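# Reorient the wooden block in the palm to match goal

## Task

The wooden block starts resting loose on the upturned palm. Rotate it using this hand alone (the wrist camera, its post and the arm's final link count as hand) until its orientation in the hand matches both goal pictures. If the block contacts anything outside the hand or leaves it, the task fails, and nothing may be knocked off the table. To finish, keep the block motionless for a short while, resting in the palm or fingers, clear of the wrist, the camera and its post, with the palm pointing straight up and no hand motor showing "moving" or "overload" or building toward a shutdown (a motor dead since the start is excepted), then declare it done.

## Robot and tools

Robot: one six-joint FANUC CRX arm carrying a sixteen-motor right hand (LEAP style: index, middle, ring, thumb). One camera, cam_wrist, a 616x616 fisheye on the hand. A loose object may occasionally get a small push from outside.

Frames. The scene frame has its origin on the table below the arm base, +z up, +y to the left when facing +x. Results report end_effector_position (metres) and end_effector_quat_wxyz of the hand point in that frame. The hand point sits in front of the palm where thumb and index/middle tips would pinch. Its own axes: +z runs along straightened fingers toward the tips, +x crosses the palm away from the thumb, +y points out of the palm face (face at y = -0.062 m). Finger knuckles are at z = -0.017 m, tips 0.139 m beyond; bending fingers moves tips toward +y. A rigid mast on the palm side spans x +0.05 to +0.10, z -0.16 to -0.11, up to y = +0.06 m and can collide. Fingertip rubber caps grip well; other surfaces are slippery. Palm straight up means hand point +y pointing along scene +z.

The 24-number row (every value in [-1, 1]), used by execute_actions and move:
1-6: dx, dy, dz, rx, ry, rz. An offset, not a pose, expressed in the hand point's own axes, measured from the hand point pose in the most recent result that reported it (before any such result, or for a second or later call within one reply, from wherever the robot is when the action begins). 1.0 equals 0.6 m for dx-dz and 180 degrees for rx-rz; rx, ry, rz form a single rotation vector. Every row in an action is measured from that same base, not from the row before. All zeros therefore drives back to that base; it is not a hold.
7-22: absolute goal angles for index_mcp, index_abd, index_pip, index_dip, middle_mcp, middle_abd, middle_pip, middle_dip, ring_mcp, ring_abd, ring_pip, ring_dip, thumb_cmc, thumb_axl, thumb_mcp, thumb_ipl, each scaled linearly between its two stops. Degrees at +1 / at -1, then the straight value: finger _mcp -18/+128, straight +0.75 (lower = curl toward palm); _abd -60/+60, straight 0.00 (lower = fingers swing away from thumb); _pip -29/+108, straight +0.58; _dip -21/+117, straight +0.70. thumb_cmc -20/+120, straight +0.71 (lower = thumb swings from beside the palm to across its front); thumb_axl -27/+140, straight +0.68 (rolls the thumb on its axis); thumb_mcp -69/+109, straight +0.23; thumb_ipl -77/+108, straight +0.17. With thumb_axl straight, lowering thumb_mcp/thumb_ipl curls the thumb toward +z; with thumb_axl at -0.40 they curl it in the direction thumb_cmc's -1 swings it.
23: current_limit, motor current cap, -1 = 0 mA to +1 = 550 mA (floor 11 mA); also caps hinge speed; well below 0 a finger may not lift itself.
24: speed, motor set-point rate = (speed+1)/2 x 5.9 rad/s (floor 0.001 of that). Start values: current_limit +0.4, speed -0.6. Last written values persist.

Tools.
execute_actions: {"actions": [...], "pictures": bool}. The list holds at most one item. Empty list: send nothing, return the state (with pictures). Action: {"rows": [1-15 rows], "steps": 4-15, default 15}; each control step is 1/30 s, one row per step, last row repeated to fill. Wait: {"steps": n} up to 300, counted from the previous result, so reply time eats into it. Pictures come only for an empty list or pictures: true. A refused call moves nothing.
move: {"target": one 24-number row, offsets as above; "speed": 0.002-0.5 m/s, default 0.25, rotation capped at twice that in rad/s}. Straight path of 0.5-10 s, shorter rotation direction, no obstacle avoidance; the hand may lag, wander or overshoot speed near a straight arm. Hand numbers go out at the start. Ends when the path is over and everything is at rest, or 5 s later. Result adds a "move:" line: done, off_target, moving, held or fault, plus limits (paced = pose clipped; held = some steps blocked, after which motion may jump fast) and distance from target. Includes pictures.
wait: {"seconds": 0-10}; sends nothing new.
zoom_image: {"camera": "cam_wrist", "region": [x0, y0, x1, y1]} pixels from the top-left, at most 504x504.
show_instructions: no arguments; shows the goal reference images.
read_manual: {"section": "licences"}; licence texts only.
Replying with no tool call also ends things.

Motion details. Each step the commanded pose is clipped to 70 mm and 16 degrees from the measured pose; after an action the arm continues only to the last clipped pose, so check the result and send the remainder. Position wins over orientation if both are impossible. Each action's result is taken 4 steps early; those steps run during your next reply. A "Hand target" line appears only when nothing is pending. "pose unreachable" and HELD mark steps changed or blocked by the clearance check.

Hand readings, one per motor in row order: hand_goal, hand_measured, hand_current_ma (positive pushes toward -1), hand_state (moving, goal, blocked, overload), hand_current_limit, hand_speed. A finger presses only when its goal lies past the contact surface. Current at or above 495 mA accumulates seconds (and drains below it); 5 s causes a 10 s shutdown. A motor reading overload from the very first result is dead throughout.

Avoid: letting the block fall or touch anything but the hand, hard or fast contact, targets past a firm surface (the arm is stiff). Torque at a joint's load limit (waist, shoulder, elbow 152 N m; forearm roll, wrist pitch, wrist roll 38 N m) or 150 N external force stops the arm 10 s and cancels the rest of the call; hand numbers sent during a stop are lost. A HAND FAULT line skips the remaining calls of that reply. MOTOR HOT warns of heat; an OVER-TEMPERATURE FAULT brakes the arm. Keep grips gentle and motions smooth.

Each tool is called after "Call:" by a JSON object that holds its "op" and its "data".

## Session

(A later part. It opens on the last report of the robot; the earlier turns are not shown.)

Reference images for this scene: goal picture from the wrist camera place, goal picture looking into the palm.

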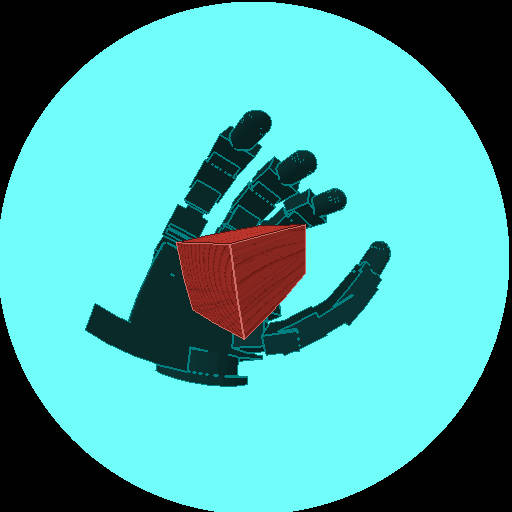

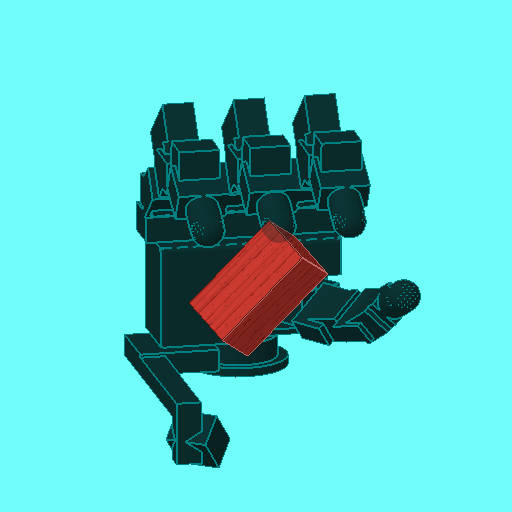

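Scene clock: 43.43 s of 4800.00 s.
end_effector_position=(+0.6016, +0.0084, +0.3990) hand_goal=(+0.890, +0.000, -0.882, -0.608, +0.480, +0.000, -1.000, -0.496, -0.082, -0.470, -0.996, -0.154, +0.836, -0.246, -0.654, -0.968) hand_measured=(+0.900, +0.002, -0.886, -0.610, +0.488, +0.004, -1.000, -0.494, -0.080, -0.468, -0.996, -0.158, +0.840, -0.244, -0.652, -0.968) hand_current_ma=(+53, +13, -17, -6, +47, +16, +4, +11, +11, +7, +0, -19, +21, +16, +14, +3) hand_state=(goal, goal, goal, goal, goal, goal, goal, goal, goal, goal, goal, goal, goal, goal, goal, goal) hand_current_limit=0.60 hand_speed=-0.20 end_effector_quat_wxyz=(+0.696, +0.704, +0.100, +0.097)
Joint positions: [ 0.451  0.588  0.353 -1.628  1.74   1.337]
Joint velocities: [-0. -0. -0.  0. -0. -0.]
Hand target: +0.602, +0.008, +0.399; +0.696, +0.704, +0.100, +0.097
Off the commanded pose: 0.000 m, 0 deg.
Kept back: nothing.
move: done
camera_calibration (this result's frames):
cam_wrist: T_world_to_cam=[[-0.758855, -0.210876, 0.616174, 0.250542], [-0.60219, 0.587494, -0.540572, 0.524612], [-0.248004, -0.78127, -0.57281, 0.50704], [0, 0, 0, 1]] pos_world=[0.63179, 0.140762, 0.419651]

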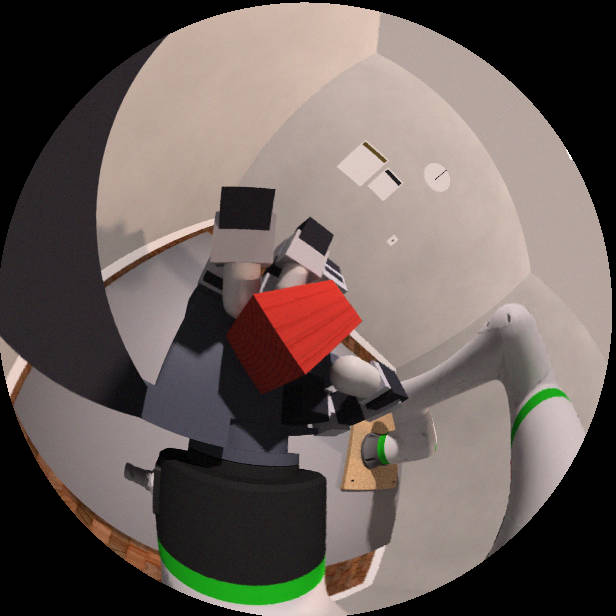

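Call:
{"op": "execute_actions", "data": {"actions": [{"rows": [
[0,0,0,0,0,0, 0.89,0.0,-0.883,-0.609, 0.479,0.0,-1.0,-0.496, -0.082,-0.47,-0.996,-0.154, 0.802,-0.233,-0.644,-0.968, 0.7,0],
[0,0,0,0,0,0, 0.89,0.0,-0.883,-0.609, 0.479,0.0,-1.0,-0.496, -0.082,-0.47,-0.996,-0.154, 0.767,-0.219,-0.633,-0.968, 0.7,0],
[0,0,0,0,0,0, 0.89,0.0,-0.883,-0.609, 0.479,0.0,-1.0,-0.496, -0.082,-0.47,-0.996,-0.154, 0.733,-0.206,-0.623,-0.968, 0.7,0],
[0,0,0,0,0,0, 0.89,0.0,-0.883,-0.609, 0.479,0.0,-1.0,-0.496, -0.082,-0.47,-0.996,-0.154, 0.699,-0.192,-0.612,-0.968, 0.7,0],
[0,0,0,0,0,0, 0.89,0.0,-0.883,-0.609, 0.479,0.0,-1.0,-0.496, -0.082,-0.47,-0.996,-0.154, 0.664,-0.178,-0.602,-0.968, 0.7,0],
[0,0,0,0,0,0, 0.89,0.0,-0.883,-0.609, 0.479,0.0,-1.0,-0.496, -0.082,-0.47,-0.996,-0.154, 0.63,-0.164,-0.591,-0.968, 0.7,0]
], "steps": 11}]}}

Call:
{"op": "execute_actions", "data": {"actions": [{"rows": [
[0,0,0,0,0,0, 0.89,0.0,-0.883,-0.609, 0.479,0.0,-1.0,-0.496, -0.082,-0.47,-0.996,-0.154, 0.601,-0.164,-0.571,-0.968, 0.7,0],
[0,0,0,0,0,0, 0.89,0.0,-0.883,-0.609, 0.479,0.0,-1.0,-0.496, -0.082,-0.47,-0.996,-0.154, 0.572,-0.163,-0.551,-0.968, 0.7,0],
[0,0,0,0,0,0, 0.89,0.0,-0.883,-0.609, 0.479,0.0,-1.0,-0.496, -0.082,-0.47,-0.996,-0.154, 0.542,-0.163,-0.531,-0.968, 0.7,0],
[0,0,0,0,0,0, 0.89,0.0,-0.883,-0.609, 0.479,0.0,-1.0,-0.496, -0.082,-0.47,-0.996,-0.154, 0.513,-0.162,-0.511,-0.968, 0.7,0],
[0,0,0,0,0,0, 0.89,0.0,-0.883,-0.609, 0.479,0.0,-1.0,-0.496, -0.082,-0.47,-0.996,-0.154, 0.484,-0.162,-0.491,-0.968, 0.7,0],
[0,0,0,0,0,0, 0.89,0.0,-0.883,-0.609, 0.479,0.0,-1.0,-0.496, -0.082,-0.47,-0.996,-0.154, 0.455,-0.161,-0.471,-0.968, 0.7,0],
[0,0,0,0,0,0, 0.89,0.0,-0.883,-0.609, 0.479,0.0,-1.0,-0.496, -0.082,-0.47,-0.996,-0.154, 0.425,-0.161,-0.451,-0.968, 0.7,0],
[0,0,0,0,0,0, 0.89,0.0,-0.883,-0.609, 0.479,0.0,-1.0,-0.496, -0.082,-0.47,-0.996,-0.154, 0.396,-0.16,-0.431,-0.968, 0.7,0],
[0,0,0,0,0,0, 0.89,0.0,-0.883,-0.609, 0.479,0.0,-1.0,-0.496, -0.082,-0.47,-0.996,-0.154, 0.367,-0.157,-0.41,-0.968, 0.7,0],
[0,0,0,0,0,0, 0.89,0.0,-0.883,-0.609, 0.479,0.0,-1.0,-0.496, -0.082,-0.47,-0.996,-0.154, 0.337,-0.155,-0.388,-0.968, 0.7,0],
[0,0,0,0,0,0, 0.89,0.0,-0.883,-0.609, 0.479,0.0,-1.0,-0.496, -0.082,-0.47,-0.996,-0.154, 0.308,-0.152,-0.367,-0.968, 0.7,0],
[0,0,0,0,0,0, 0.89,0.0,-0.883,-0.609, 0.479,0.0,-1.0,-0.496, -0.082,-0.47,-0.996,-0.154, 0.279,-0.149,-0.345,-0.968, 0.7,0],
[0,0,0,0,0,0, 0.89,0.0,-0.883,-0.609, 0.479,0.0,-1.0,-0.496, -0.082,-0.47,-0.996,-0.154, 0.25,-0.146,-0.324,-0.968, 0.7,0],
[0,0,0,0,0,0, 0.89,0.0,-0.883,-0.609, 0.479,0.0,-1.0,-0.496, -0.082,-0.47,-0.996,-0.154, 0.22,-0.144,-0.302,-0.968, 0.7,0],
[0,0,0,0,0,0, 0.89,0.0,-0.883,-0.609, 0.479,0.0,-1.0,-0.496, -0.082,-0.47,-0.996,-0.154, 0.191,-0.141,-0.281,-0.968, 0.7,0]
], "steps": 15}]}}

Call:
{"op": "wait", "data": {"seconds": 0.3}}

Scene clock: 44.30 s of 4800.00 s.
end_effector_position=(+0.6016, +0.0084, +0.3990) hand_goal=(+0.890, +0.000, -0.882, -0.608, +0.480, +0.000, -1.000, -0.496, -0.082, -0.470, -0.996, -0.154, +0.630, -0.164, -0.590, -0.968) hand_measured=(+0.900, +0.002, -0.886, -0.610, +0.488, +0.004, -1.000, -0.494, -0.080, -0.468, -0.996, -0.158, +0.686, -0.182, -0.608, -0.968) hand_current_ma=(+53, +13, -17, -6, +47, +16, +4, +11, +11, +7, +0, -19, +101, -26, -48, +3) hand_state=(goal, goal, goal, goal, goal, goal, goal, goal, goal, goal, goal, goal, moving, moving, moving, goal) hand_current_limit=0.70 hand_speed=0.00 end_effector_quat_wxyz=(+0.696, +0.704, +0.100, +0.097)
Joint positions: [ 0.451  0.588  0.353 -1.628  1.74   1.337]
Joint velocities: [-0.001  0.     0.     0.    -0.    -0.   ]
Steps of this call (steps 1 to 19: nothing new was sent; steps 20 to 26: the first 7 steps of this action). Readings (end_effector_position | what the end effector reports):
20: (+0.6016, +0.0084, +0.3990) | hand_goal=(+0.890, +0.000, -0.882, -0.608, +0.480, +0.000, -1.000, -0.496, -0.082, -0.470, -0.996, -0.154, +0.802, -0.232, -0.644, -0.968) hand_measured=(+0.900, +0.002, -0.886, -0.610, +0.488, +0.004, -1.000, -0.494, -0.080, -0.468, -0.996, -0.158, +0.840, -0.244, -0.652, -0.968) hand_current_ma=(+53, +13, -17, -6, +47, +16, +4, +11, +11, +7, +0, -19, +21, +16, +14, +3) hand_state=(goal, goal, goal, goal, goal, goal, goal, goal, goal, goal, goal, goal, moving, moving, moving, goal) hand_current_limit=0.70 hand_speed=0.00
21: (+0.6016, +0.0084, +0.3990) | hand_goal=(+0.890, +0.000, -0.882, -0.608, +0.480, +0.000, -1.000, -0.496, -0.082, -0.470, -0.996, -0.154, +0.768, -0.218, -0.632, -0.968) hand_measured=(+0.900, +0.002, -0.886, -0.610, +0.488, +0.004, -1.000, -0.494, -0.080, -0.468, -0.996, -0.158, +0.836, -0.242, -0.650, -0.968) hand_current_ma=(+53, +13, -17, -6, +47, +16, +4, +11, +11, +7, +0, -19, +118, -31, -31, +3) hand_state=(goal, goal, goal, goal, goal, goal, goal, goal, goal, goal, goal, goal, moving, moving, moving, goal) hand_current_limit=0.70 hand_speed=0.00
23: (+0.6016, +0.0084, +0.3990) | hand_goal=(+0.890, +0.000, -0.882, -0.608, +0.480, +0.000, -1.000, -0.496, -0.082, -0.470, -0.996, -0.154, +0.700, -0.192, -0.612, -0.968) hand_measured=(+0.900, +0.002, -0.886, -0.610, +0.488, +0.004, -1.000, -0.494, -0.080, -0.468, -0.996, -0.158, +0.786, -0.222, -0.636, -0.968) hand_current_ma=(+53, +13, -17, -6, +47, +16, +4, +11, +11, +7, +0, -19, +109, -25, -37, +3) hand_state=(goal, goal, goal, goal, goal, goal, goal, goal, goal, goal, goal, goal, moving, moving, moving, goal) hand_current_limit=0.70 hand_speed=0.00
26: the state above

Scene clock: 44.80 s of 4800.00 s.
end_effector_position=(+0.6016, +0.0084, +0.3990) hand_goal=(+0.890, +0.000, -0.882, -0.608, +0.480, +0.000, -1.000, -0.496, -0.082, -0.470, -0.996, -0.154, +0.308, -0.152, -0.366, -0.968) hand_measured=(+0.900, +0.002, -0.886, -0.610, +0.490, +0.004, -1.000, -0.500, -0.080, -0.468, -0.996, -0.158, +0.392, -0.170, -0.418, -0.968) hand_current_ma=(+53, +13, -17, -6, +51, +16, +1, -26, +11, +7, +0, -19, +121, -91, -50, +0) hand_state=(goal, goal, goal, goal, goal, goal, goal, goal, goal, goal, goal, goal, moving, moving, moving, goal) hand_current_limit=0.70 hand_speed=0.00 end_effector_quat_wxyz=(+0.696, +0.704, +0.100, +0.097)
Joint positions: [ 0.451  0.588  0.353 -1.628  1.74   1.337]
Joint velocities: [ 0.002 -0.     0.    -0.    -0.     0.001]
Off your previous action's commanded pose: 0.000 m, 0 deg at its last step (step 4 of this call).
Steps of this call (steps 1 to 4: the last 4 steps of your previous action; steps 5 to 15: the first 11 steps of this action, its rows measured from where the robot was after step 4). Readings (end_effector_position | what the end effector reports):
4: (+0.6016, +0.0084, +0.3990) | hand_goal=(+0.890, +0.000, -0.882, -0.608, +0.480, +0.000, -1.000, -0.496, -0.082, -0.470, -0.996, -0.154, +0.630, -0.164, -0.590, -0.968) hand_measured=(+0.900, +0.002, -0.886, -0.610, +0.490, +0.004, -1.000, -0.500, -0.080, -0.468, -0.996, -0.158, +0.648, -0.174, -0.592, -0.968) hand_current_ma=(+53, +13, -17, -6, +51, +16, +1, -19, +11, +7, +0, -19, +90, -69, -6, +3) hand_state=(goal, goal, goal, goal, goal, goal, goal, goal, goal, goal, goal, goal, moving, goal, goal, goal) hand_current_limit=0.70 hand_speed=0.00
5: (+0.6016, +0.0084, +0.3990) | hand_goal=(+0.890, +0.000, -0.882, -0.608, +0.480, +0.000, -1.000, -0.496, -0.082, -0.470, -0.996, -0.154, +0.602, -0.164, -0.570, -0.968) hand_measured=(+0.900, +0.002, -0.886, -0.610, +0.490, +0.004, -1.000, -0.500, -0.080, -0.468, -0.996, -0.158, +0.648, -0.174, -0.590, -0.968) hand_current_ma=(+53, +13, -17, -6, +51, +16, +1, -19, +11, +7, +0, -19, +90, -68, -6, +3) hand_state=(goal, goal, goal, goal, goal, goal, goal, goal, goal, goal, goal, goal, moving, goal, moving, goal) hand_current_limit=0.70 hand_speed=0.00
6: (+0.6016, +0.0084, +0.3990) | hand_goal=(+0.890, +0.000, -0.882, -0.608, +0.480, +0.000, -1.000, -0.496, -0.082, -0.470, -0.996, -0.154, +0.572, -0.162, -0.550, -0.968) hand_measured=(+0.900, +0.002, -0.886, -0.610, +0.490, +0.004, -1.000, -0.500, -0.080, -0.468, -0.996, -0.158, +0.644, -0.174, -0.588, -0.968) hand_current_ma=(+53, +13, -17, -6, +51, +16, +1, -21, +11, +7, +0, -19, +137, -68, -56, +0) hand_state=(goal, goal, goal, goal, goal, goal, goal, goal, goal, goal, goal, goal, moving, moving, moving, goal) hand_current_limit=0.70 hand_speed=0.00
8: (+0.6016, +0.0084, +0.3990) | hand_goal=(+0.890, +0.000, -0.882, -0.608, +0.480, +0.000, -1.000, -0.496, -0.082, -0.470, -0.996, -0.154, +0.514, -0.162, -0.510, -0.968) hand_measured=(+0.900, +0.002, -0.886, -0.610, +0.490, +0.004, -1.000, -0.500, -0.080, -0.468, -0.996, -0.158, +0.594, -0.170, -0.558, -0.968) hand_current_ma=(+53, +13, -17, -6, +51, +16, +1, -19, +11, +7, -1, -19, +119, -48, -52, -1) hand_state=(goal, goal, goal, goal, goal, goal, goal, goal, goal, goal, goal, goal, moving, moving, moving, goal) hand_current_limit=0.70 hand_speed=0.00
12: (+0.6016, +0.0084, +0.3990) | hand_goal=(+0.890, +0.000, -0.882, -0.608, +0.480, +0.000, -1.000, -0.496, -0.082, -0.470, -0.996, -0.154, +0.396, -0.160, -0.430, -0.968) hand_measured=(+0.900, +0.002, -0.886, -0.610, +0.490, +0.004, -1.000, -0.500, -0.080, -0.468, -0.996, -0.158, +0.480, -0.170, -0.478, -0.968) hand_current_ma=(+53, +13, -17, -6, +51, +16, +1, -24, +11, +7, +0, -19, +122, -66, -47, +0) hand_state=(goal, goal, goal, goal, goal, goal, goal, goal, goal, goal, goal, goal, moving, goal, moving, goal) hand_current_limit=0.70 hand_speed=0.00
15: the state above

Scene clock: 45.23 s of 4800.00 s.
end_effector_position=(+0.6016, +0.0084, +0.3990) hand_goal=(+0.890, +0.000, -0.882, -0.608, +0.480, +0.000, -1.000, -0.496, -0.082, -0.470, -0.996, -0.154, +0.192, -0.140, -0.280, -0.968) hand_measured=(+0.900, +0.002, -0.886, -0.610, +0.490, +0.004, -1.000, -0.502, -0.080, -0.468, -0.996, -0.158, +0.206, -0.152, -0.282, -0.968) hand_current_ma=(+53, +13, -17, -6, +51, +14, +1, -28, +11, +7, -2, -19, +71, -71, -13, +0) hand_state=(goal, goal, goal, goal, goal, goal, goal, goal, goal, goal, goal, goal, goal, goal, goal, goal) hand_current_limit=0.70 hand_speed=0.00 end_effector_quat_wxyz=(+0.696, +0.704, +0.100, +0.097)
Joint positions: [ 0.451  0.588  0.353 -1.628  1.74   1.337]
Joint velocities: [-0.002 -0.     0.    -0.     0.    -0.   ]
Hand target: +0.602, +0.008, +0.399; +0.696, +0.704, +0.100, +0.097
Off the commanded pose: 0.000 m, 0 deg.
Kept back: nothing.
Steps of this call (steps 1 to 4: the last 4 steps of your previous action; steps 5 to 13: nothing new was sent). Readings (end_effector_position | what the end effector reports):
1: (+0.6016, +0.0084, +0.3990) | hand_goal=(+0.890, +0.000, -0.882, -0.608, +0.480, +0.000, -1.000, -0.496, -0.082, -0.470, -0.996, -0.154, +0.280, -0.148, -0.344, -0.968) hand_measured=(+0.900, +0.002, -0.886, -0.610, +0.490, +0.004, -1.000, -0.500, -0.080, -0.468, -0.996, -0.158, +0.362, -0.168, -0.396, -0.968) hand_current_ma=(+53, +13, -17, -6, +51, +16, +1, -26, +11, +7, +0, -19, +120, -92, -49, +0) hand_state=(goal, goal, goal, goal, goal, goal, goal, goal, goal, goal, goal, goal, moving, moving, moving, goal) hand_current_limit=0.70 hand_speed=0.00
2: (+0.6016, +0.0084, +0.3990) | hand_goal=(+0.890, +0.000, -0.882, -0.608, +0.480, +0.000, -1.000, -0.496, -0.082, -0.470, -0.996, -0.154, +0.250, -0.146, -0.324, -0.968) hand_measured=(+0.900, +0.002, -0.886, -0.610, +0.490, +0.004, -1.000, -0.500, -0.080, -0.468, -0.996, -0.158, +0.332, -0.166, -0.374, -0.968) hand_current_ma=(+53, +13, -17, -6, +51, +16, +1, -27, +11, +7, +0, -19, +115, -99, -48, +0) hand_state=(goal, goal, goal, goal, goal, goal, goal, goal, goal, goal, goal, goal, moving, moving, moving, goal) hand_current_limit=0.70 hand_speed=0.00
4: (+0.6016, +0.0084, +0.3990) | hand_goal=(+0.890, +0.000, -0.882, -0.608, +0.480, +0.000, -1.000, -0.496, -0.082, -0.470, -0.996, -0.154, +0.192, -0.140, -0.280, -0.968) hand_measured=(+0.900, +0.002, -0.886, -0.610, +0.490, +0.004, -1.000, -0.502, -0.080, -0.468, -0.996, -0.158, +0.274, -0.162, -0.330, -0.968) hand_current_ma=(+53, +13, -17, -6, +51, +16, +1, -29, +11, +7, +0, -19, +121, -103, -46, +0) hand_state=(goal, goal, goal, goal, goal, goal, goal, goal, goal, goal, goal, goal, moving, moving, moving, goal) hand_current_limit=0.70 hand_speed=0.00
8: (+0.6016, +0.0084, +0.3990) | hand_goal=(+0.890, +0.000, -0.882, -0.608, +0.480, +0.000, -1.000, -0.496, -0.082, -0.470, -0.996, -0.154, +0.192, -0.140, -0.280, -0.968) hand_measured=(+0.900, +0.002, -0.886, -0.610, +0.490, +0.004, -1.000, -0.502, -0.080, -0.468, -0.996, -0.158, +0.206, -0.152, -0.282, -0.968) hand_current_ma=(+53, +13, -17, -6, +51, +14, +1, -28, +11, +7, -2, -19, +68, -71, -12, +0) hand_state=(goal, goal, goal, goal, goal, goal, goal, goal, goal, goal, goal, goal, moving, goal, moving, goal) hand_current_limit=0.70 hand_speed=0.00
13: the state above
camera_calibration (this result's frames):
cam_wrist: T_world_to_cam=[[-0.758855, -0.210876, 0.616173, 0.250542], [-0.60219, 0.587494, -0.540573, 0.524612], [-0.248004, -0.78127, -0.57281, 0.50704], [0, 0, 0, 1]] pos_world=[0.63179, 0.140762, 0.419651]

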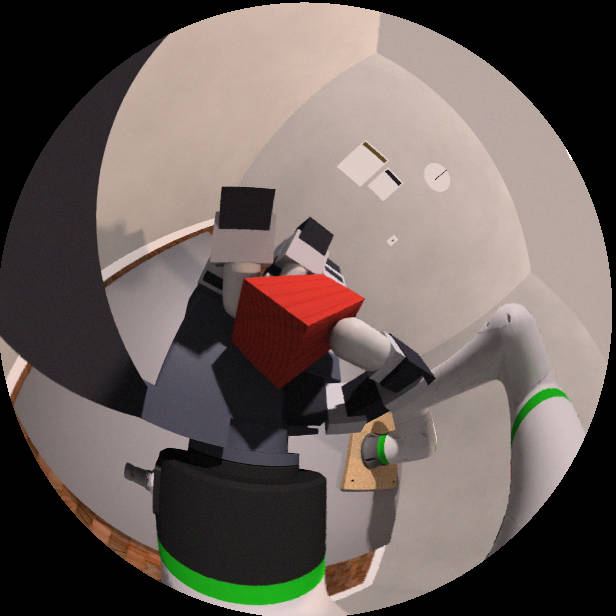

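Call:
{"op": "execute_actions", "data": {"actions": [{"rows": [
[0,0,0,0,0,0, 0.89,0.0,-0.883,-0.609, 0.479,0.0,-1.0,-0.496, -0.082,-0.47,-0.996,-0.154, 0.167,-0.137,-0.262,-0.968, 0.7,0],
[0,0,0,0,0,0, 0.89,0.0,-0.883,-0.609, 0.479,0.0,-1.0,-0.496, -0.082,-0.47,-0.996,-0.154, 0.143,-0.133,-0.242,-0.968, 0.7,0],
[0,0,0,0,0,0, 0.89,0.0,-0.883,-0.609, 0.479,0.0,-1.0,-0.496, -0.082,-0.47,-0.996,-0.154, 0.118,-0.129,-0.223,-0.968, 0.7,0],
[0,0,0,0,0,0, 0.89,0.0,-0.883,-0.609, 0.479,0.0,-1.0,-0.496, -0.082,-0.47,-0.996,-0.154, 0.094,-0.125,-0.204,-0.968, 0.7,0],
[0,0,0,0,0,0, 0.89,0.0,-0.883,-0.609, 0.479,0.0,-1.0,-0.496, -0.082,-0.47,-0.996,-0.154, 0.07,-0.12,-0.184,-0.968, 0.7,0],
[0,0,0,0,0,0, 0.89,0.0,-0.883,-0.609, 0.479,0.0,-1.0,-0.496, -0.082,-0.47,-0.996,-0.154, 0.046,-0.116,-0.165,-0.968, 0.7,0],
[0,0,0,0,0,0, 0.89,0.0,-0.883,-0.609, 0.479,0.0,-1.0,-0.496, -0.082,-0.47,-0.996,-0.154, 0.021,-0.112,-0.145,-0.968, 0.7,0],
[0,0,0,0,0,0, 0.89,0.0,-0.883,-0.609, 0.479,0.0,-1.0,-0.496, -0.082,-0.47,-0.996,-0.154, -0.003,-0.108,-0.126,-0.968, 0.7,0],
[0,0,0,0,0,0, 0.89,0.0,-0.883,-0.609, 0.479,0.0,-1.0,-0.496, -0.082,-0.47,-0.996,-0.154, -0.032,-0.10,-0.102,-0.968, 0.7,0],
[0,0,0,0,0,0, 0.89,0.0,-0.883,-0.609, 0.479,0.0,-1.0,-0.496, -0.082,-0.47,-0.996,-0.154, -0.061,-0.091,-0.077,-0.968, 0.7,0],
[0,0,0,0,0,0, 0.89,0.0,-0.883,-0.609, 0.479,0.0,-1.0,-0.496, -0.082,-0.47,-0.996,-0.154, -0.09,-0.083,-0.053,-0.968, 0.7,0],
[0,0,0,0,0,0, 0.89,0.0,-0.883,-0.609, 0.479,0.0,-1.0,-0.496, -0.082,-0.47,-0.996,-0.154, -0.12,-0.074,-0.029,-0.968, 0.7,0],
[0,0,0,0,0,0, 0.89,0.0,-0.883,-0.609, 0.479,0.0,-1.0,-0.496, -0.082,-0.47,-0.996,-0.154, -0.149,-0.066,-0.005,-0.968, 0.7,0],
[0,0,0,0,0,0, 0.89,0.0,-0.883,-0.609, 0.479,0.0,-1.0,-0.496, -0.082,-0.47,-0.996,-0.154, -0.178,-0.057,0.02,-0.968, 0.7,0],
[0,0,0,0,0,0, 0.89,0.0,-0.883,-0.609, 0.479,0.0,-1.0,-0.496, -0.082,-0.47,-0.996,-0.154, -0.207,-0.049,0.044,-0.968, 0.7,0]
], "steps": 15}]}}

Call:
{"op": "wait", "data": {"seconds": 0.3}}

Call:
{"op": "zoom_image", "data": {"camera": "cam_wrist", "region": [180, 160, 480, 440]}}

Scene clock: 46.00 s of 4800.00 s.
end_effector_position=(+0.6016, +0.0084, +0.3990) hand_goal=(+0.890, +0.000, -0.882, -0.608, +0.480, +0.000, -1.000, -0.496, -0.082, -0.470, -0.996, -0.154, -0.090, -0.082, -0.052, -0.968) hand_measured=(+0.900, +0.002, -0.886, -0.610, +0.492, +0.002, -1.000, -0.502, -0.080, -0.468, -1.000, -0.158, -0.006, -0.122, -0.108, -0.970) hand_current_ma=(+53, +13, -17, -6, +70, +11, +1, -28, +12, +7, -19, -19, +137, -169, -40, -7) hand_state=(goal, goal, goal, goal, goal, goal, goal, goal, goal, goal, goal, goal, moving, moving, moving, goal) hand_current_limit=0.70 hand_speed=0.00 end_effector_quat_wxyz=(+0.696, +0.704, +0.100, +0.097)
Joint positions: [ 0.451  0.588  0.353 -1.628  1.74   1.337]
Joint velocities: [ 0.001 -0.     0.     0.     0.     0.001]
Steps of this call (steps 1 to 12: nothing new was sent; steps 13 to 23: the first 11 steps of this action). Readings (end_effector_position | what the end effector reports):
13: (+0.6016, +0.0084, +0.3990) | hand_goal=(+0.890, +0.000, -0.882, -0.608, +0.480, +0.000, -1.000, -0.496, -0.082, -0.470, -0.996, -0.154, +0.168, -0.136, -0.262, -0.968) hand_measured=(+0.900, +0.002, -0.886, -0.610, +0.490, +0.004, -1.000, -0.502, -0.080, -0.468, -0.996, -0.158, +0.206, -0.152, -0.282, -0.968) hand_current_ma=(+53, +13, -17, -6, +51, +14, +1, -28, +11, +7, -2, -19, +71, -71, -13, +0) hand_state=(goal, goal, goal, goal, goal, goal, goal, goal, goal, goal, goal, goal, moving, moving, moving, goal) hand_current_limit=0.70 hand_speed=0.00
14: (+0.6016, +0.0084, +0.3990) | hand_goal=(+0.890, +0.000, -0.882, -0.608, +0.480, +0.000, -1.000, -0.496, -0.082, -0.470, -0.996, -0.154, +0.144, -0.132, -0.242, -0.968) hand_measured=(+0.900, +0.002, -0.886, -0.610, +0.490, +0.004, -1.000, -0.502, -0.080, -0.468, -0.996, -0.158, +0.202, -0.150, -0.280, -0.968) hand_current_ma=(+53, +13, -17, -6, +51, +13, +1, -28, +11, +7, -3, -19, +115, -83, -54, -2) hand_state=(goal, goal, goal, goal, goal, goal, goal, goal, goal, goal, goal, goal, moving, moving, moving, goal) hand_current_limit=0.70 hand_speed=0.00
16: (+0.6016, +0.0084, +0.3990) | hand_goal=(+0.890, +0.000, -0.882, -0.608, +0.480, +0.000, -1.000, -0.496, -0.082, -0.470, -0.996, -0.154, +0.094, -0.124, -0.204, -0.968) hand_measured=(+0.900, +0.002, -0.886, -0.610, +0.490, +0.002, -1.000, -0.502, -0.080, -0.468, -0.998, -0.158, +0.164, -0.146, -0.248, -0.968) hand_current_ma=(+53, +13, -17, -6, +53, +13, +1, -28, +11, +7, -19, -19, +118, -97, -49, -9) hand_state=(goal, goal, goal, goal, goal, goal, goal, goal, goal, goal, moving, goal, moving, moving, moving, goal) hand_current_limit=0.70 hand_speed=0.00
20: (+0.6016, +0.0084, +0.3990) | hand_goal=(+0.890, +0.000, -0.882, -0.608, +0.480, +0.000, -1.000, -0.496, -0.082, -0.470, -0.996, -0.154, -0.002, -0.108, -0.126, -0.968) hand_measured=(+0.900, +0.002, -0.886, -0.610, +0.492, +0.002, -1.000, -0.502, -0.080, -0.468, -1.000, -0.158, +0.070, -0.134, -0.170, -0.970) hand_current_ma=(+53, +13, -17, -6, +61, +12, +1, -28, +11, +7, -19, -19, +121, -124, -39, -7) hand_state=(goal, goal, goal, goal, goal, goal, goal, goal, goal, goal, goal, goal, moving, moving, moving, goal) hand_current_limit=0.70 hand_speed=0.00
23: the state above

Scene clock: 46.43 s of 4800.00 s.
end_effector_position=(+0.6016, +0.0084, +0.3990) hand_goal=(+0.890, +0.000, -0.882, -0.608, +0.480, +0.000, -1.000, -0.496, -0.082, -0.470, -0.996, -0.154, -0.206, -0.048, +0.044, -0.968) hand_measured=(+0.900, +0.002, -0.886, -0.610, +0.494, +0.002, -1.000, -0.502, -0.080, -0.468, -1.000, -0.158, -0.184, -0.074, +0.048, -0.970) hand_current_ma=(+53, +13, -17, -6, +78, +11, +1, -28, +13, +7, -19, -19, +112, -165, +32, -7) hand_state=(goal, goal, goal, goal, goal, goal, goal, goal, goal, goal, goal, goal, blocked, blocked, goal, goal) hand_current_limit=0.70 hand_speed=0.00 end_effector_quat_wxyz=(+0.696, +0.704, +0.100, +0.097)
Joint positions: [ 0.451  0.588  0.353 -1.628  1.74   1.337]
Joint velocities: [ 0.    -0.     0.001 -0.     0.    -0.   ]
Hand target: +0.602, +0.008, +0.399; +0.696, +0.704, +0.100, +0.097
Off the commanded pose: 0.000 m, 0 deg.
Kept back: nothing.
Steps of this call (steps 1 to 4: the last 4 steps of your previous action; steps 5 to 13: nothing new was sent). Readings (end_effector_position | what the end effector reports):
1: (+0.6016, +0.0084, +0.3990) | hand_goal=(+0.890, +0.000, -0.882, -0.608, +0.480, +0.000, -1.000, -0.496, -0.082, -0.470, -0.996, -0.154, -0.120, -0.074, -0.028, -0.968) hand_measured=(+0.900, +0.002, -0.886, -0.610, +0.492, +0.002, -1.000, -0.502, -0.080, -0.468, -1.000, -0.158, -0.034, -0.116, -0.082, -0.970) hand_current_ma=(+53, +13, -17, -6, +70, +11, +1, -28, +12, +7, -19, -19, +144, -163, -30, -7) hand_state=(goal, goal, goal, goal, goal, goal, goal, goal, goal, goal, goal, goal, moving, moving, moving, goal) hand_current_limit=0.70 hand_speed=0.00
2: (+0.6016, +0.0084, +0.3990) | hand_goal=(+0.890, +0.000, -0.882, -0.608, +0.480, +0.000, -1.000, -0.496, -0.082, -0.470, -0.996, -0.154, -0.148, -0.066, -0.004, -0.968) hand_measured=(+0.900, +0.002, -0.886, -0.610, +0.494, +0.002, -1.000, -0.502, -0.080, -0.468, -1.000, -0.158, -0.062, -0.108, -0.058, -0.970) hand_current_ma=(+53, +13, -17, -6, +73, +11, +1, -28, +13, +7, -19, -19, +149, -174, -24, -7) hand_state=(goal, goal, goal, goal, goal, goal, goal, goal, goal, goal, goal, goal, moving, moving, moving, goal) hand_current_limit=0.70 hand_speed=0.00
4: (+0.6016, +0.0084, +0.3990) | hand_goal=(+0.890, +0.000, -0.882, -0.608, +0.480, +0.000, -1.000, -0.496, -0.082, -0.470, -0.996, -0.154, -0.206, -0.048, +0.044, -0.968) hand_measured=(+0.900, +0.002, -0.886, -0.610, +0.494, +0.002, -1.000, -0.502, -0.080, -0.468, -1.000, -0.158, -0.120, -0.094, -0.008, -0.970) hand_current_ma=(+53, +13, -17, -6, +77, +11, +1, -28, +13, +7, -19, -19, +153, -186, -17, -7) hand_state=(goal, goal, goal, goal, goal, goal, goal, goal, goal, goal, goal, goal, moving, moving, moving, goal) hand_current_limit=0.70 hand_speed=0.00
8: (+0.6016, +0.0084, +0.3990) | hand_goal=(+0.890, +0.000, -0.882, -0.608, +0.480, +0.000, -1.000, -0.496, -0.082, -0.470, -0.996, -0.154, -0.206, -0.048, +0.044, -0.968) hand_measured=(+0.900, +0.002, -0.886, -0.610, +0.494, +0.002, -1.000, -0.502, -0.080, -0.468, -1.000, -0.158, -0.184, -0.074, +0.048, -0.970) hand_current_ma=(+53, +13, -17, -6, +78, +11, +1, -28, +13, +7, -19, -19, +110, -165, +34, -7) hand_state=(goal, goal, goal, goal, goal, goal, goal, goal, goal, goal, goal, goal, moving, moving, moving, goal) hand_current_limit=0.70 hand_speed=0.00
13: the state above
camera_calibration (this result's frames):
cam_wrist: T_world_to_cam=[[-0.758855, -0.210876, 0.616174, 0.250542], [-0.60219, 0.587494, -0.540573, 0.524612], [-0.248004, -0.78127, -0.57281, 0.50704], [0, 0, 0, 1]] pos_world=[0.63179, 0.140762, 0.419651]

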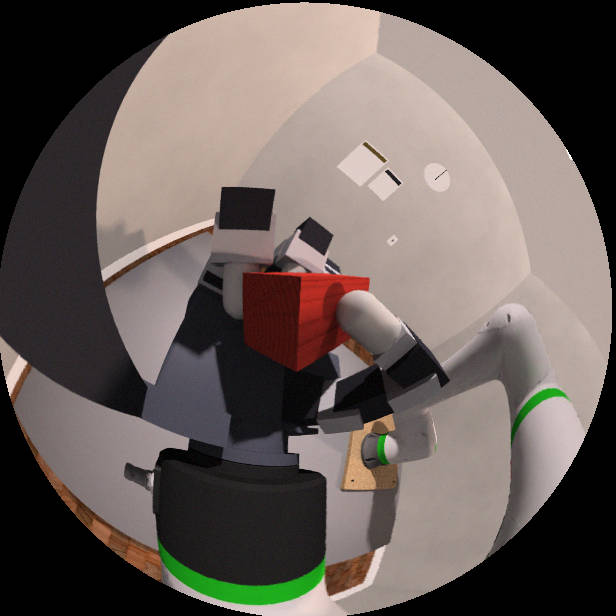

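Region (180, 160, 480, 440) of cam_wrist's 616x616 image, scaled by 1.680, with more detail than that image has; it fills the top 470 rows of this view, and the rest is white.

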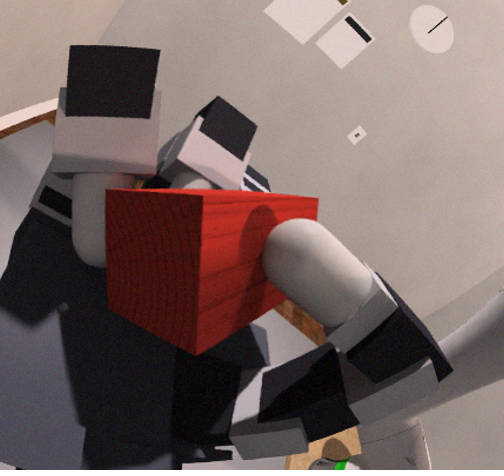

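Call:
{"op": "execute_actions", "data": {"actions": [{"rows": [
[0,0,0,0,0,0, 0.89,0.0,-0.883,-0.609, 0.485,0.006,-1.0,-0.496, -0.085,-0.475,-0.997,-0.152, -0.216,-0.045,0.051,-0.968, 0.7,-0.3],
[0,0,0,0,0,0, 0.89,0.0,-0.883,-0.609, 0.49,0.011,-1.0,-0.496, -0.088,-0.48,-0.997,-0.149, -0.226,-0.041,0.059,-0.968, 0.7,-0.3],
[0,0,0,0,0,0, 0.89,0.0,-0.883,-0.609, 0.496,0.017,-1.0,-0.496, -0.09,-0.484,-0.998,-0.147, -0.235,-0.037,0.066,-0.968, 0.7,-0.3],
[0,0,0,0,0,0, 0.89,0.0,-0.883,-0.609, 0.501,0.022,-1.0,-0.496, -0.093,-0.489,-0.998,-0.144, -0.244,-0.033,0.074,-0.968, 0.7,-0.3],
[0,0,0,0,0,0, 0.89,0.0,-0.883,-0.609, 0.507,0.028,-1.0,-0.496, -0.096,-0.494,-0.998,-0.142, -0.254,-0.029,0.081,-0.968, 0.7,-0.3],
[0,0,0,0,0,0, 0.89,0.0,-0.883,-0.609, 0.512,0.033,-1.0,-0.496, -0.099,-0.499,-0.999,-0.139, -0.263,-0.024,0.088,-0.968, 0.7,-0.3],
[0,0,0,0,0,0, 0.89,0.0,-0.883,-0.609, 0.518,0.039,-1.0,-0.496, -0.102,-0.504,-0.999,-0.137, -0.272,-0.02,0.096,-0.968, 0.7,-0.3],
[0,0,0,0,0,0, 0.89,0.0,-0.883,-0.609, 0.523,0.044,-1.0,-0.496, -0.104,-0.508,-1.0,-0.134, -0.281,-0.016,0.103,-0.968, 0.7,-0.3],
[0,0,0,0,0,0, 0.89,0.0,-0.883,-0.609, 0.529,0.05,-1.0,-0.496, -0.107,-0.513,-1.0,-0.132, -0.291,-0.012,0.111,-0.968, 0.7,-0.3],
[0,0,0,0,0,0, 0.89,0.0,-0.883,-0.609, 0.534,0.055,-1.0,-0.496, -0.11,-0.518,-1.0,-0.129, -0.30,-0.008,0.118,-0.968, 0.7,-0.3]
], "steps": 12}]}}

Call:
{"op": "wait", "data": {"seconds": 0.4}}

Call:
{"op": "zoom_image", "data": {"camera": "cam_wrist", "region": [180, 160, 480, 440]}}

Scene clock: 48.30 s of 4800.00 s.
end_effector_position=(+0.6016, +0.0084, +0.3990) hand_goal=(+0.890, +0.000, -0.882, -0.608, +0.524, +0.044, -1.000, -0.496, -0.104, -0.508, -1.000, -0.134, -0.280, -0.016, +0.104, -0.968) hand_measured=(+0.900, +0.002, -0.886, -0.610, +0.522, +0.030, -1.000, -0.502, -0.084, -0.494, -1.000, -0.156, -0.232, -0.046, +0.094, -0.970) hand_current_ma=(+53, +13, -17, -6, +51, -17, +1, -28, +84, +23, -10, -95, +160, -140, +35, -7) hand_state=(goal, goal, goal, goal, moving, moving, goal, goal, moving, moving, moving, moving, moving, moving, moving, goal) hand_current_limit=0.70 hand_speed=-0.30 end_effector_quat_wxyz=(+0.696, +0.704, +0.100, +0.097)
Joint positions: [ 0.451  0.588  0.353 -1.628  1.74   1.337]
Joint velocities: [ 0.  0. -0. -0. -0.  0.]
Steps of this call (steps 1 to 48: nothing new was sent; steps 49 to 56: the first 8 steps of this action). Readings (end_effector_position | what the end effector reports):
49: (+0.6016, +0.0084, +0.3990) | hand_goal=(+0.890, +0.000, -0.882, -0.608, +0.486, +0.006, -1.000, -0.496, -0.084, -0.474, -0.996, -0.152, -0.216, -0.044, +0.052, -0.968) hand_measured=(+0.900, +0.002, -0.886, -0.610, +0.494, +0.002, -1.000, -0.502, -0.080, -0.468, -1.000, -0.158, -0.184, -0.074, +0.048, -0.970) hand_current_ma=(+53, +13, -17, -6, +78, +11, +1, -28, +13, +7, -19, -19, +112, -165, +32, -7) hand_state=(goal, goal, goal, goal, moving, moving, goal, goal, moving, moving, goal, moving, moving, moving, moving, goal) hand_current_limit=0.70 hand_speed=-0.30
50: (+0.6016, +0.0084, +0.3990) | hand_goal=(+0.890, +0.000, -0.882, -0.608, +0.490, +0.012, -1.000, -0.496, -0.088, -0.480, -0.996, -0.148, -0.226, -0.040, +0.060, -0.968) hand_measured=(+0.900, +0.002, -0.886, -0.610, +0.496, +0.002, -1.000, -0.502, -0.080, -0.468, -1.000, -0.158, -0.186, -0.074, +0.050, -0.970) hand_current_ma=(+53, +13, -17, -6, +63, -20, +1, -28, +26, +17, -19, -31, +132, -171, +15, -7) hand_state=(goal, goal, goal, goal, moving, moving, goal, goal, moving, moving, goal, moving, moving, moving, moving, goal) hand_current_limit=0.70 hand_speed=-0.30
52: (+0.6016, +0.0084, +0.3990) | hand_goal=(+0.890, +0.000, -0.882, -0.608, +0.502, +0.022, -1.000, -0.496, -0.092, -0.488, -0.998, -0.144, -0.244, -0.032, +0.074, -0.968) hand_measured=(+0.900, +0.002, -0.886, -0.610, +0.502, +0.008, -1.000, -0.502, -0.080, -0.476, -1.000, -0.158, -0.200, -0.066, +0.064, -0.970) hand_current_ma=(+53, +13, -17, -6, +62, -25, +1, -28, +60, +22, -9, -63, +137, -158, +29, -7) hand_state=(goal, goal, goal, goal, moving, moving, goal, goal, moving, moving, moving, moving, moving, moving, moving, goal) hand_current_limit=0.70 hand_speed=-0.30
56: the state above

Scene clock: 48.83 s of 4800.00 s.
end_effector_position=(+0.6016, +0.0084, +0.3990) hand_goal=(+0.890, +0.000, -0.882, -0.608, +0.534, +0.056, -1.000, -0.496, -0.110, -0.518, -1.000, -0.128, -0.300, -0.008, +0.118, -0.968) hand_measured=(+0.900, +0.002, -0.886, -0.610, +0.544, +0.054, -1.000, -0.502, -0.094, -0.514, -1.000, -0.148, -0.268, -0.026, +0.126, -0.968) hand_current_ma=(+53, +13, -17, -6, +52, -6, +1, -28, +85, +14, +0, -101, +160, -117, +58, -2) hand_state=(goal, goal, goal, goal, goal, goal, goal, goal, goal, goal, goal, goal, blocked, goal, goal, goal) hand_current_limit=0.70 hand_speed=-0.30 end_effector_quat_wxyz=(+0.696, +0.704, +0.100, +0.097)
Joint positions: [ 0.451  0.588  0.353 -1.628  1.74   1.337]
Joint velocities: [ 0.001  0.     0.    -0.     0.    -0.002]
Hand target: +0.602, +0.008, +0.399; +0.696, +0.704, +0.100, +0.097
Off the commanded pose: 0.000 m, 0 deg.
Kept back: nothing.
Steps of this call (steps 1 to 4: the last 4 steps of your previous action; steps 5 to 16: nothing new was sent). Readings (end_effector_position | what the end effector reports):
1: (+0.6016, +0.0084, +0.3990) | hand_goal=(+0.890, +0.000, -0.882, -0.608, +0.530, +0.050, -1.000, -0.496, -0.106, -0.512, -1.000, -0.132, -0.290, -0.012, +0.112, -0.968) hand_measured=(+0.900, +0.002, -0.886, -0.610, +0.528, +0.036, -1.000, -0.502, -0.086, -0.498, -1.000, -0.154, -0.242, -0.042, +0.102, -0.968) hand_current_ma=(+53, +13, -17, -6, +46, -11, +1, -28, +83, +18, +1, -99, +157, -132, +36, -6) hand_state=(goal, goal, goal, goal, moving, moving, goal, goal, moving, moving, moving, moving, moving, moving, moving, goal) hand_current_limit=0.70 hand_speed=-0.30
2: (+0.6016, +0.0084, +0.3990) | hand_goal=(+0.890, +0.000, -0.882, -0.608, +0.534, +0.056, -1.000, -0.496, -0.110, -0.518, -1.000, -0.128, -0.300, -0.008, +0.118, -0.968) hand_measured=(+0.900, +0.002, -0.886, -0.610, +0.532, +0.042, -1.000, -0.502, -0.088, -0.504, -1.000, -0.154, -0.250, -0.036, +0.110, -0.968) hand_current_ma=(+53, +13, -17, -6, +43, -13, +1, -28, +87, +17, +1, -100, +161, -126, +36, -6) hand_state=(goal, goal, goal, goal, moving, moving, goal, goal, moving, moving, goal, moving, moving, moving, moving, goal) hand_current_limit=0.70 hand_speed=-0.30
4: (+0.6016, +0.0084, +0.3990) | hand_goal=(+0.890, +0.000, -0.882, -0.608, +0.534, +0.056, -1.000, -0.496, -0.110, -0.518, -1.000, -0.128, -0.300, -0.008, +0.118, -0.968) hand_measured=(+0.900, +0.002, -0.886, -0.610, +0.542, +0.052, -1.000, -0.502, -0.094, -0.512, -1.000, -0.150, -0.266, -0.028, +0.124, -0.968) hand_current_ma=(+53, +13, -17, -6, +54, -3, +1, -28, +81, +13, +0, -102, +158, -115, +63, -1) hand_state=(goal, goal, goal, goal, moving, moving, goal, goal, moving, moving, goal, moving, moving, moving, moving, goal) hand_current_limit=0.70 hand_speed=-0.30
8: (+0.6016, +0.0084, +0.3990) | hand_goal=(+0.890, +0.000, -0.882, -0.608, +0.534, +0.056, -1.000, -0.496, -0.110, -0.518, -1.000, -0.128, -0.300, -0.008, +0.118, -0.968) hand_measured=(+0.900, +0.002, -0.886, -0.610, +0.544, +0.054, -1.000, -0.502, -0.094, -0.514, -1.000, -0.148, -0.268, -0.026, +0.126, -0.968) hand_current_ma=(+53, +13, -17, -6, +52, -6, +1, -28, +85, +14, +0, -101, +160, -117, +58, -2) hand_state=(goal, goal, goal, goal, goal, goal, goal, goal, goal, goal, goal, goal, blocked, goal, goal, goal) hand_current_limit=0.70 hand_speed=-0.30
16: the state above
camera_calibration (this result's frames):
cam_wrist: T_world_to_cam=[[-0.758855, -0.210876, 0.616174, 0.250542], [-0.60219, 0.587494, -0.540573, 0.524612], [-0.248005, -0.78127, -0.57281, 0.50704], [0, 0, 0, 1]] pos_world=[0.63179, 0.140762, 0.419651]

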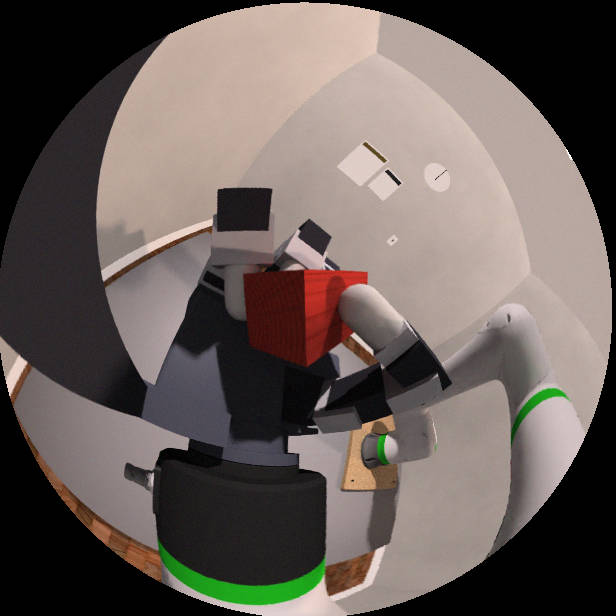

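Region (180, 160, 480, 440) of cam_wrist's 616x616 image, scaled by 1.680, with more detail than that image has; it fills the top 470 rows of this view, and the rest is white.

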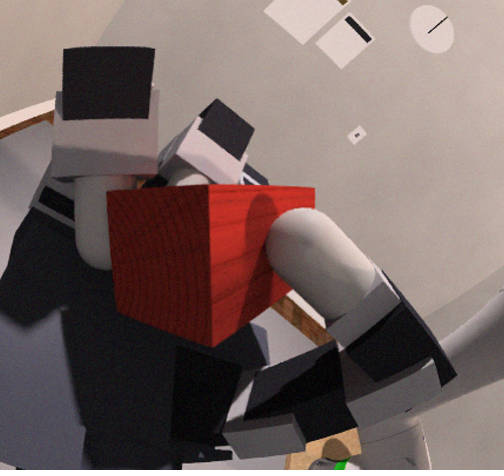

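Call:
{"op": "execute_actions", "data": {"actions": [{"rows": [
[0,0,0,0,0,0, 0.89,0.0,-0.883,-0.609, 0.541,0.063,-1.0,-0.493, -0.11,-0.518,-1.0,-0.129, -0.305,-0.005,0.121,-0.968, 0.7,-0.3],
[0,0,0,0,0,0, 0.89,0.0,-0.883,-0.609, 0.548,0.071,-1.0,-0.49, -0.11,-0.518,-1.0,-0.129, -0.31,-0.002,0.124,-0.968, 0.7,-0.3],
[0,0,0,0,0,0, 0.89,0.0,-0.883,-0.609, 0.555,0.079,-1.0,-0.486, -0.11,-0.518,-1.0,-0.129, -0.315,0.001,0.127,-0.968, 0.7,-0.3],
[0,0,0,0,0,0, 0.89,0.0,-0.883,-0.609, 0.562,0.088,-1.0,-0.483, -0.11,-0.518,-1.0,-0.129, -0.32,0.004,0.13,-0.968, 0.7,-0.3],
[0,0,0,0,0,0, 0.89,0.0,-0.883,-0.609, 0.569,0.096,-1.0,-0.48, -0.11,-0.518,-1.0,-0.129, -0.326,0.007,0.133,-0.968, 0.7,-0.3],
[0,0,0,0,0,0, 0.89,0.0,-0.883,-0.609, 0.576,0.104,-1.0,-0.476, -0.11,-0.518,-1.0,-0.129, -0.331,0.01,0.136,-0.968, 0.7,-0.3],
[0,0,0,0,0,0, 0.89,0.0,-0.883,-0.609, 0.583,0.112,-1.0,-0.473, -0.11,-0.518,-1.0,-0.129, -0.336,0.013,0.139,-0.968, 0.7,-0.3],
[0,0,0,0,0,0, 0.89,0.0,-0.883,-0.609, 0.59,0.12,-1.0,-0.47, -0.11,-0.518,-1.0,-0.129, -0.341,0.016,0.142,-0.968, 0.7,-0.3]
], "steps": 10}]}}

Call:
{"op": "wait", "data": {"seconds": 0.4}}

Call:
{"op": "zoom_image", "data": {"camera": "cam_wrist", "region": [180, 160, 480, 440]}}

Scene clock: 49.80 s of 4800.00 s.
end_effector_position=(+0.6016, +0.0084, +0.3990) hand_goal=(+0.890, +0.000, -0.882, -0.608, +0.576, +0.104, -1.000, -0.476, -0.110, -0.518, -1.000, -0.128, -0.330, +0.010, +0.136, -0.968) hand_measured=(+0.900, +0.002, -0.886, -0.610, +0.570, +0.084, -1.000, -0.492, -0.094, -0.514, -1.000, -0.148, -0.286, -0.012, +0.138, -0.968) hand_current_ma=(+53, +13, -17, -6, +38, -15, +1, -50, +78, +14, +0, -97, +183, -107, +55, -1) hand_state=(goal, goal, goal, goal, moving, moving, goal, moving, goal, goal, goal, goal, moving, moving, moving, goal) hand_current_limit=0.70 hand_speed=-0.30 end_effector_quat_wxyz=(+0.696, +0.704, +0.100, +0.097)
Joint positions: [ 0.451  0.588  0.353 -1.628  1.74   1.337]
Joint velocities: [-0.001  0.    -0.    -0.    -0.    -0.001]
Steps of this call (steps 1 to 23: nothing new was sent; steps 24 to 29: the first 6 steps of this action). Readings (end_effector_position | what the end effector reports):
24: (+0.6016, +0.0084, +0.3990) | hand_goal=(+0.890, +0.000, -0.882, -0.608, +0.542, +0.064, -1.000, -0.492, -0.110, -0.518, -1.000, -0.128, -0.304, -0.004, +0.122, -0.968) hand_measured=(+0.900, +0.002, -0.886, -0.610, +0.544, +0.054, -1.000, -0.502, -0.094, -0.514, -1.000, -0.148, -0.270, -0.026, +0.126, -0.968) hand_current_ma=(+53, +13, -17, -6, +52, -6, +1, -28, +85, +14, +0, -101, +160, -117, +58, -2) hand_state=(goal, goal, goal, goal, moving, moving, goal, moving, goal, goal, goal, goal, moving, moving, moving, goal) hand_current_limit=0.70 hand_speed=-0.30
25: (+0.6016, +0.0084, +0.3990) | hand_goal=(+0.890, +0.000, -0.882, -0.608, +0.548, +0.072, -1.000, -0.490, -0.110, -0.518, -1.000, -0.128, -0.310, -0.002, +0.124, -0.968) hand_measured=(+0.900, +0.002, -0.886, -0.610, +0.544, +0.056, -1.000, -0.502, -0.094, -0.514, -1.000, -0.148, -0.270, -0.026, +0.128, -0.968) hand_current_ma=(+53, +13, -17, -6, +34, -16, +1, -52, +85, +14, +0, -101, +165, -124, +48, -2) hand_state=(goal, goal, goal, goal, moving, moving, goal, moving, goal, goal, goal, goal, moving, moving, moving, goal) hand_current_limit=0.70 hand_speed=-0.30
27: (+0.6016, +0.0084, +0.3990) | hand_goal=(+0.890, +0.000, -0.882, -0.608, +0.562, +0.088, -1.000, -0.482, -0.110, -0.518, -1.000, -0.128, -0.320, +0.004, +0.130, -0.968) hand_measured=(+0.900, +0.002, -0.886, -0.610, +0.556, +0.068, -1.000, -0.498, -0.094, -0.514, -1.000, -0.148, -0.278, -0.020, +0.132, -0.968) hand_current_ma=(+53, +13, -17, -6, +38, -15, +1, -54, +80, +14, +0, -98, +170, -113, +51, -2) hand_state=(goal, goal, goal, goal, moving, moving, goal, moving, goal, goal, goal, goal, moving, moving, moving, goal) hand_current_limit=0.70 hand_speed=-0.30
29: the state above

Scene clock: 50.33 s of 4800.00 s.
end_effector_position=(+0.6016, +0.0084, +0.3990) hand_goal=(+0.890, +0.000, -0.882, -0.608, +0.590, +0.120, -1.000, -0.470, -0.110, -0.518, -1.000, -0.128, -0.340, +0.016, +0.142, -0.968) hand_measured=(+0.900, +0.002, -0.886, -0.610, +0.600, +0.118, -1.000, -0.478, -0.096, -0.514, -1.000, -0.146, -0.304, +0.004, +0.152, -0.968) hand_current_ma=(+53, +13, -17, -6, +50, -6, +1, -45, +76, +14, +0, -91, +185, -83, +65, -1) hand_state=(goal, goal, goal, goal, goal, goal, goal, goal, goal, goal, goal, goal, blocked, goal, goal, goal) hand_current_limit=0.70 hand_speed=-0.30 end_effector_quat_wxyz=(+0.696, +0.704, +0.100, +0.097)
Joint positions: [ 0.451  0.588  0.353 -1.628  1.74   1.337]
Joint velocities: [-0.  0.  0. -0. -0. -0.]
Hand target: +0.602, +0.008, +0.399; +0.696, +0.704, +0.100, +0.097
Off the commanded pose: 0.000 m, 0 deg.
Kept back: nothing.
Steps of this call (steps 1 to 4: the last 4 steps of your previous action; steps 5 to 16: nothing new was sent). Readings (end_effector_position | what the end effector reports):
1: (+0.6016, +0.0084, +0.3990) | hand_goal=(+0.890, +0.000, -0.882, -0.608, +0.584, +0.112, -1.000, -0.472, -0.110, -0.518, -1.000, -0.128, -0.336, +0.014, +0.140, -0.968) hand_measured=(+0.900, +0.002, -0.886, -0.610, +0.578, +0.092, -1.000, -0.490, -0.096, -0.514, -1.000, -0.148, -0.290, -0.010, +0.142, -0.968) hand_current_ma=(+53, +13, -17, -6, +43, -15, +1, -53, +78, +14, +0, -96, +181, -98, +61, -1) hand_state=(goal, goal, goal, goal, moving, moving, goal, moving, goal, goal, goal, goal, moving, moving, moving, goal) hand_current_limit=0.70 hand_speed=-0.30
2: (+0.6016, +0.0084, +0.3990) | hand_goal=(+0.890, +0.000, -0.882, -0.608, +0.590, +0.120, -1.000, -0.470, -0.110, -0.518, -1.000, -0.128, -0.340, +0.016, +0.142, -0.968) hand_measured=(+0.900, +0.002, -0.886, -0.610, +0.584, +0.100, -1.000, -0.486, -0.096, -0.514, -1.000, -0.146, -0.294, -0.006, +0.146, -0.968) hand_current_ma=(+53, +13, -17, -6, +38, -15, +1, -52, +77, +14, +0, -94, +189, -98, +57, -1) hand_state=(goal, goal, goal, goal, moving, moving, goal, moving, goal, goal, goal, goal, moving, moving, moving, goal) hand_current_limit=0.70 hand_speed=-0.30
4: (+0.6016, +0.0084, +0.3990) | hand_goal=(+0.890, +0.000, -0.882, -0.608, +0.590, +0.120, -1.000, -0.470, -0.110, -0.518, -1.000, -0.128, -0.340, +0.016, +0.142, -0.968) hand_measured=(+0.900, +0.002, -0.886, -0.610, +0.596, +0.116, -1.000, -0.480, -0.096, -0.514, -1.000, -0.146, -0.302, +0.002, +0.150, -0.968) hand_current_ma=(+53, +13, -17, -6, +54, -4, +1, -44, +75, +14, +0, -90, +184, -79, +66, -1) hand_state=(goal, goal, goal, goal, moving, moving, goal, moving, goal, goal, goal, goal, moving, moving, moving, goal) hand_current_limit=0.70 hand_speed=-0.30
8: (+0.6016, +0.0084, +0.3990) | hand_goal=(+0.890, +0.000, -0.882, -0.608, +0.590, +0.120, -1.000, -0.470, -0.110, -0.518, -1.000, -0.128, -0.340, +0.016, +0.142, -0.968) hand_measured=(+0.900, +0.002, -0.886, -0.610, +0.600, +0.118, -1.000, -0.478, -0.096, -0.514, -1.000, -0.146, -0.304, +0.004, +0.152, -0.968) hand_current_ma=(+53, +13, -17, -6, +50, -6, +1, -45, +76, +14, +0, -91, +185, -83, +65, -1) hand_state=(goal, goal, goal, goal, goal, goal, goal, goal, goal, goal, goal, goal, blocked, goal, goal, goal) hand_current_limit=0.70 hand_speed=-0.30
16: the state above
camera_calibration (this result's frames):
cam_wrist: T_world_to_cam=[[-0.758855, -0.210876, 0.616174, 0.250542], [-0.60219, 0.587494, -0.540572, 0.524612], [-0.248005, -0.78127, -0.57281, 0.50704], [0, 0, 0, 1]] pos_world=[0.63179, 0.140762, 0.419651]

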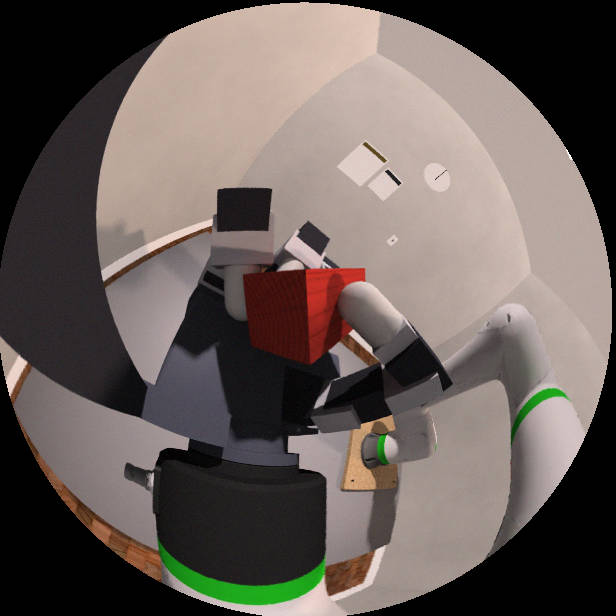

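Region (180, 160, 480, 440) of cam_wrist's 616x616 image, scaled by 1.680, with more detail than that image has; it fills the top 470 rows of this view, and the rest is white.

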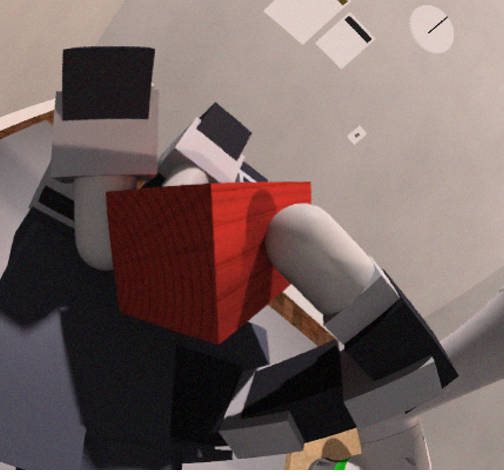

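Call:
{"op": "finished_scene", "data": {"scene": 2}}

The scene is finished: the task was done.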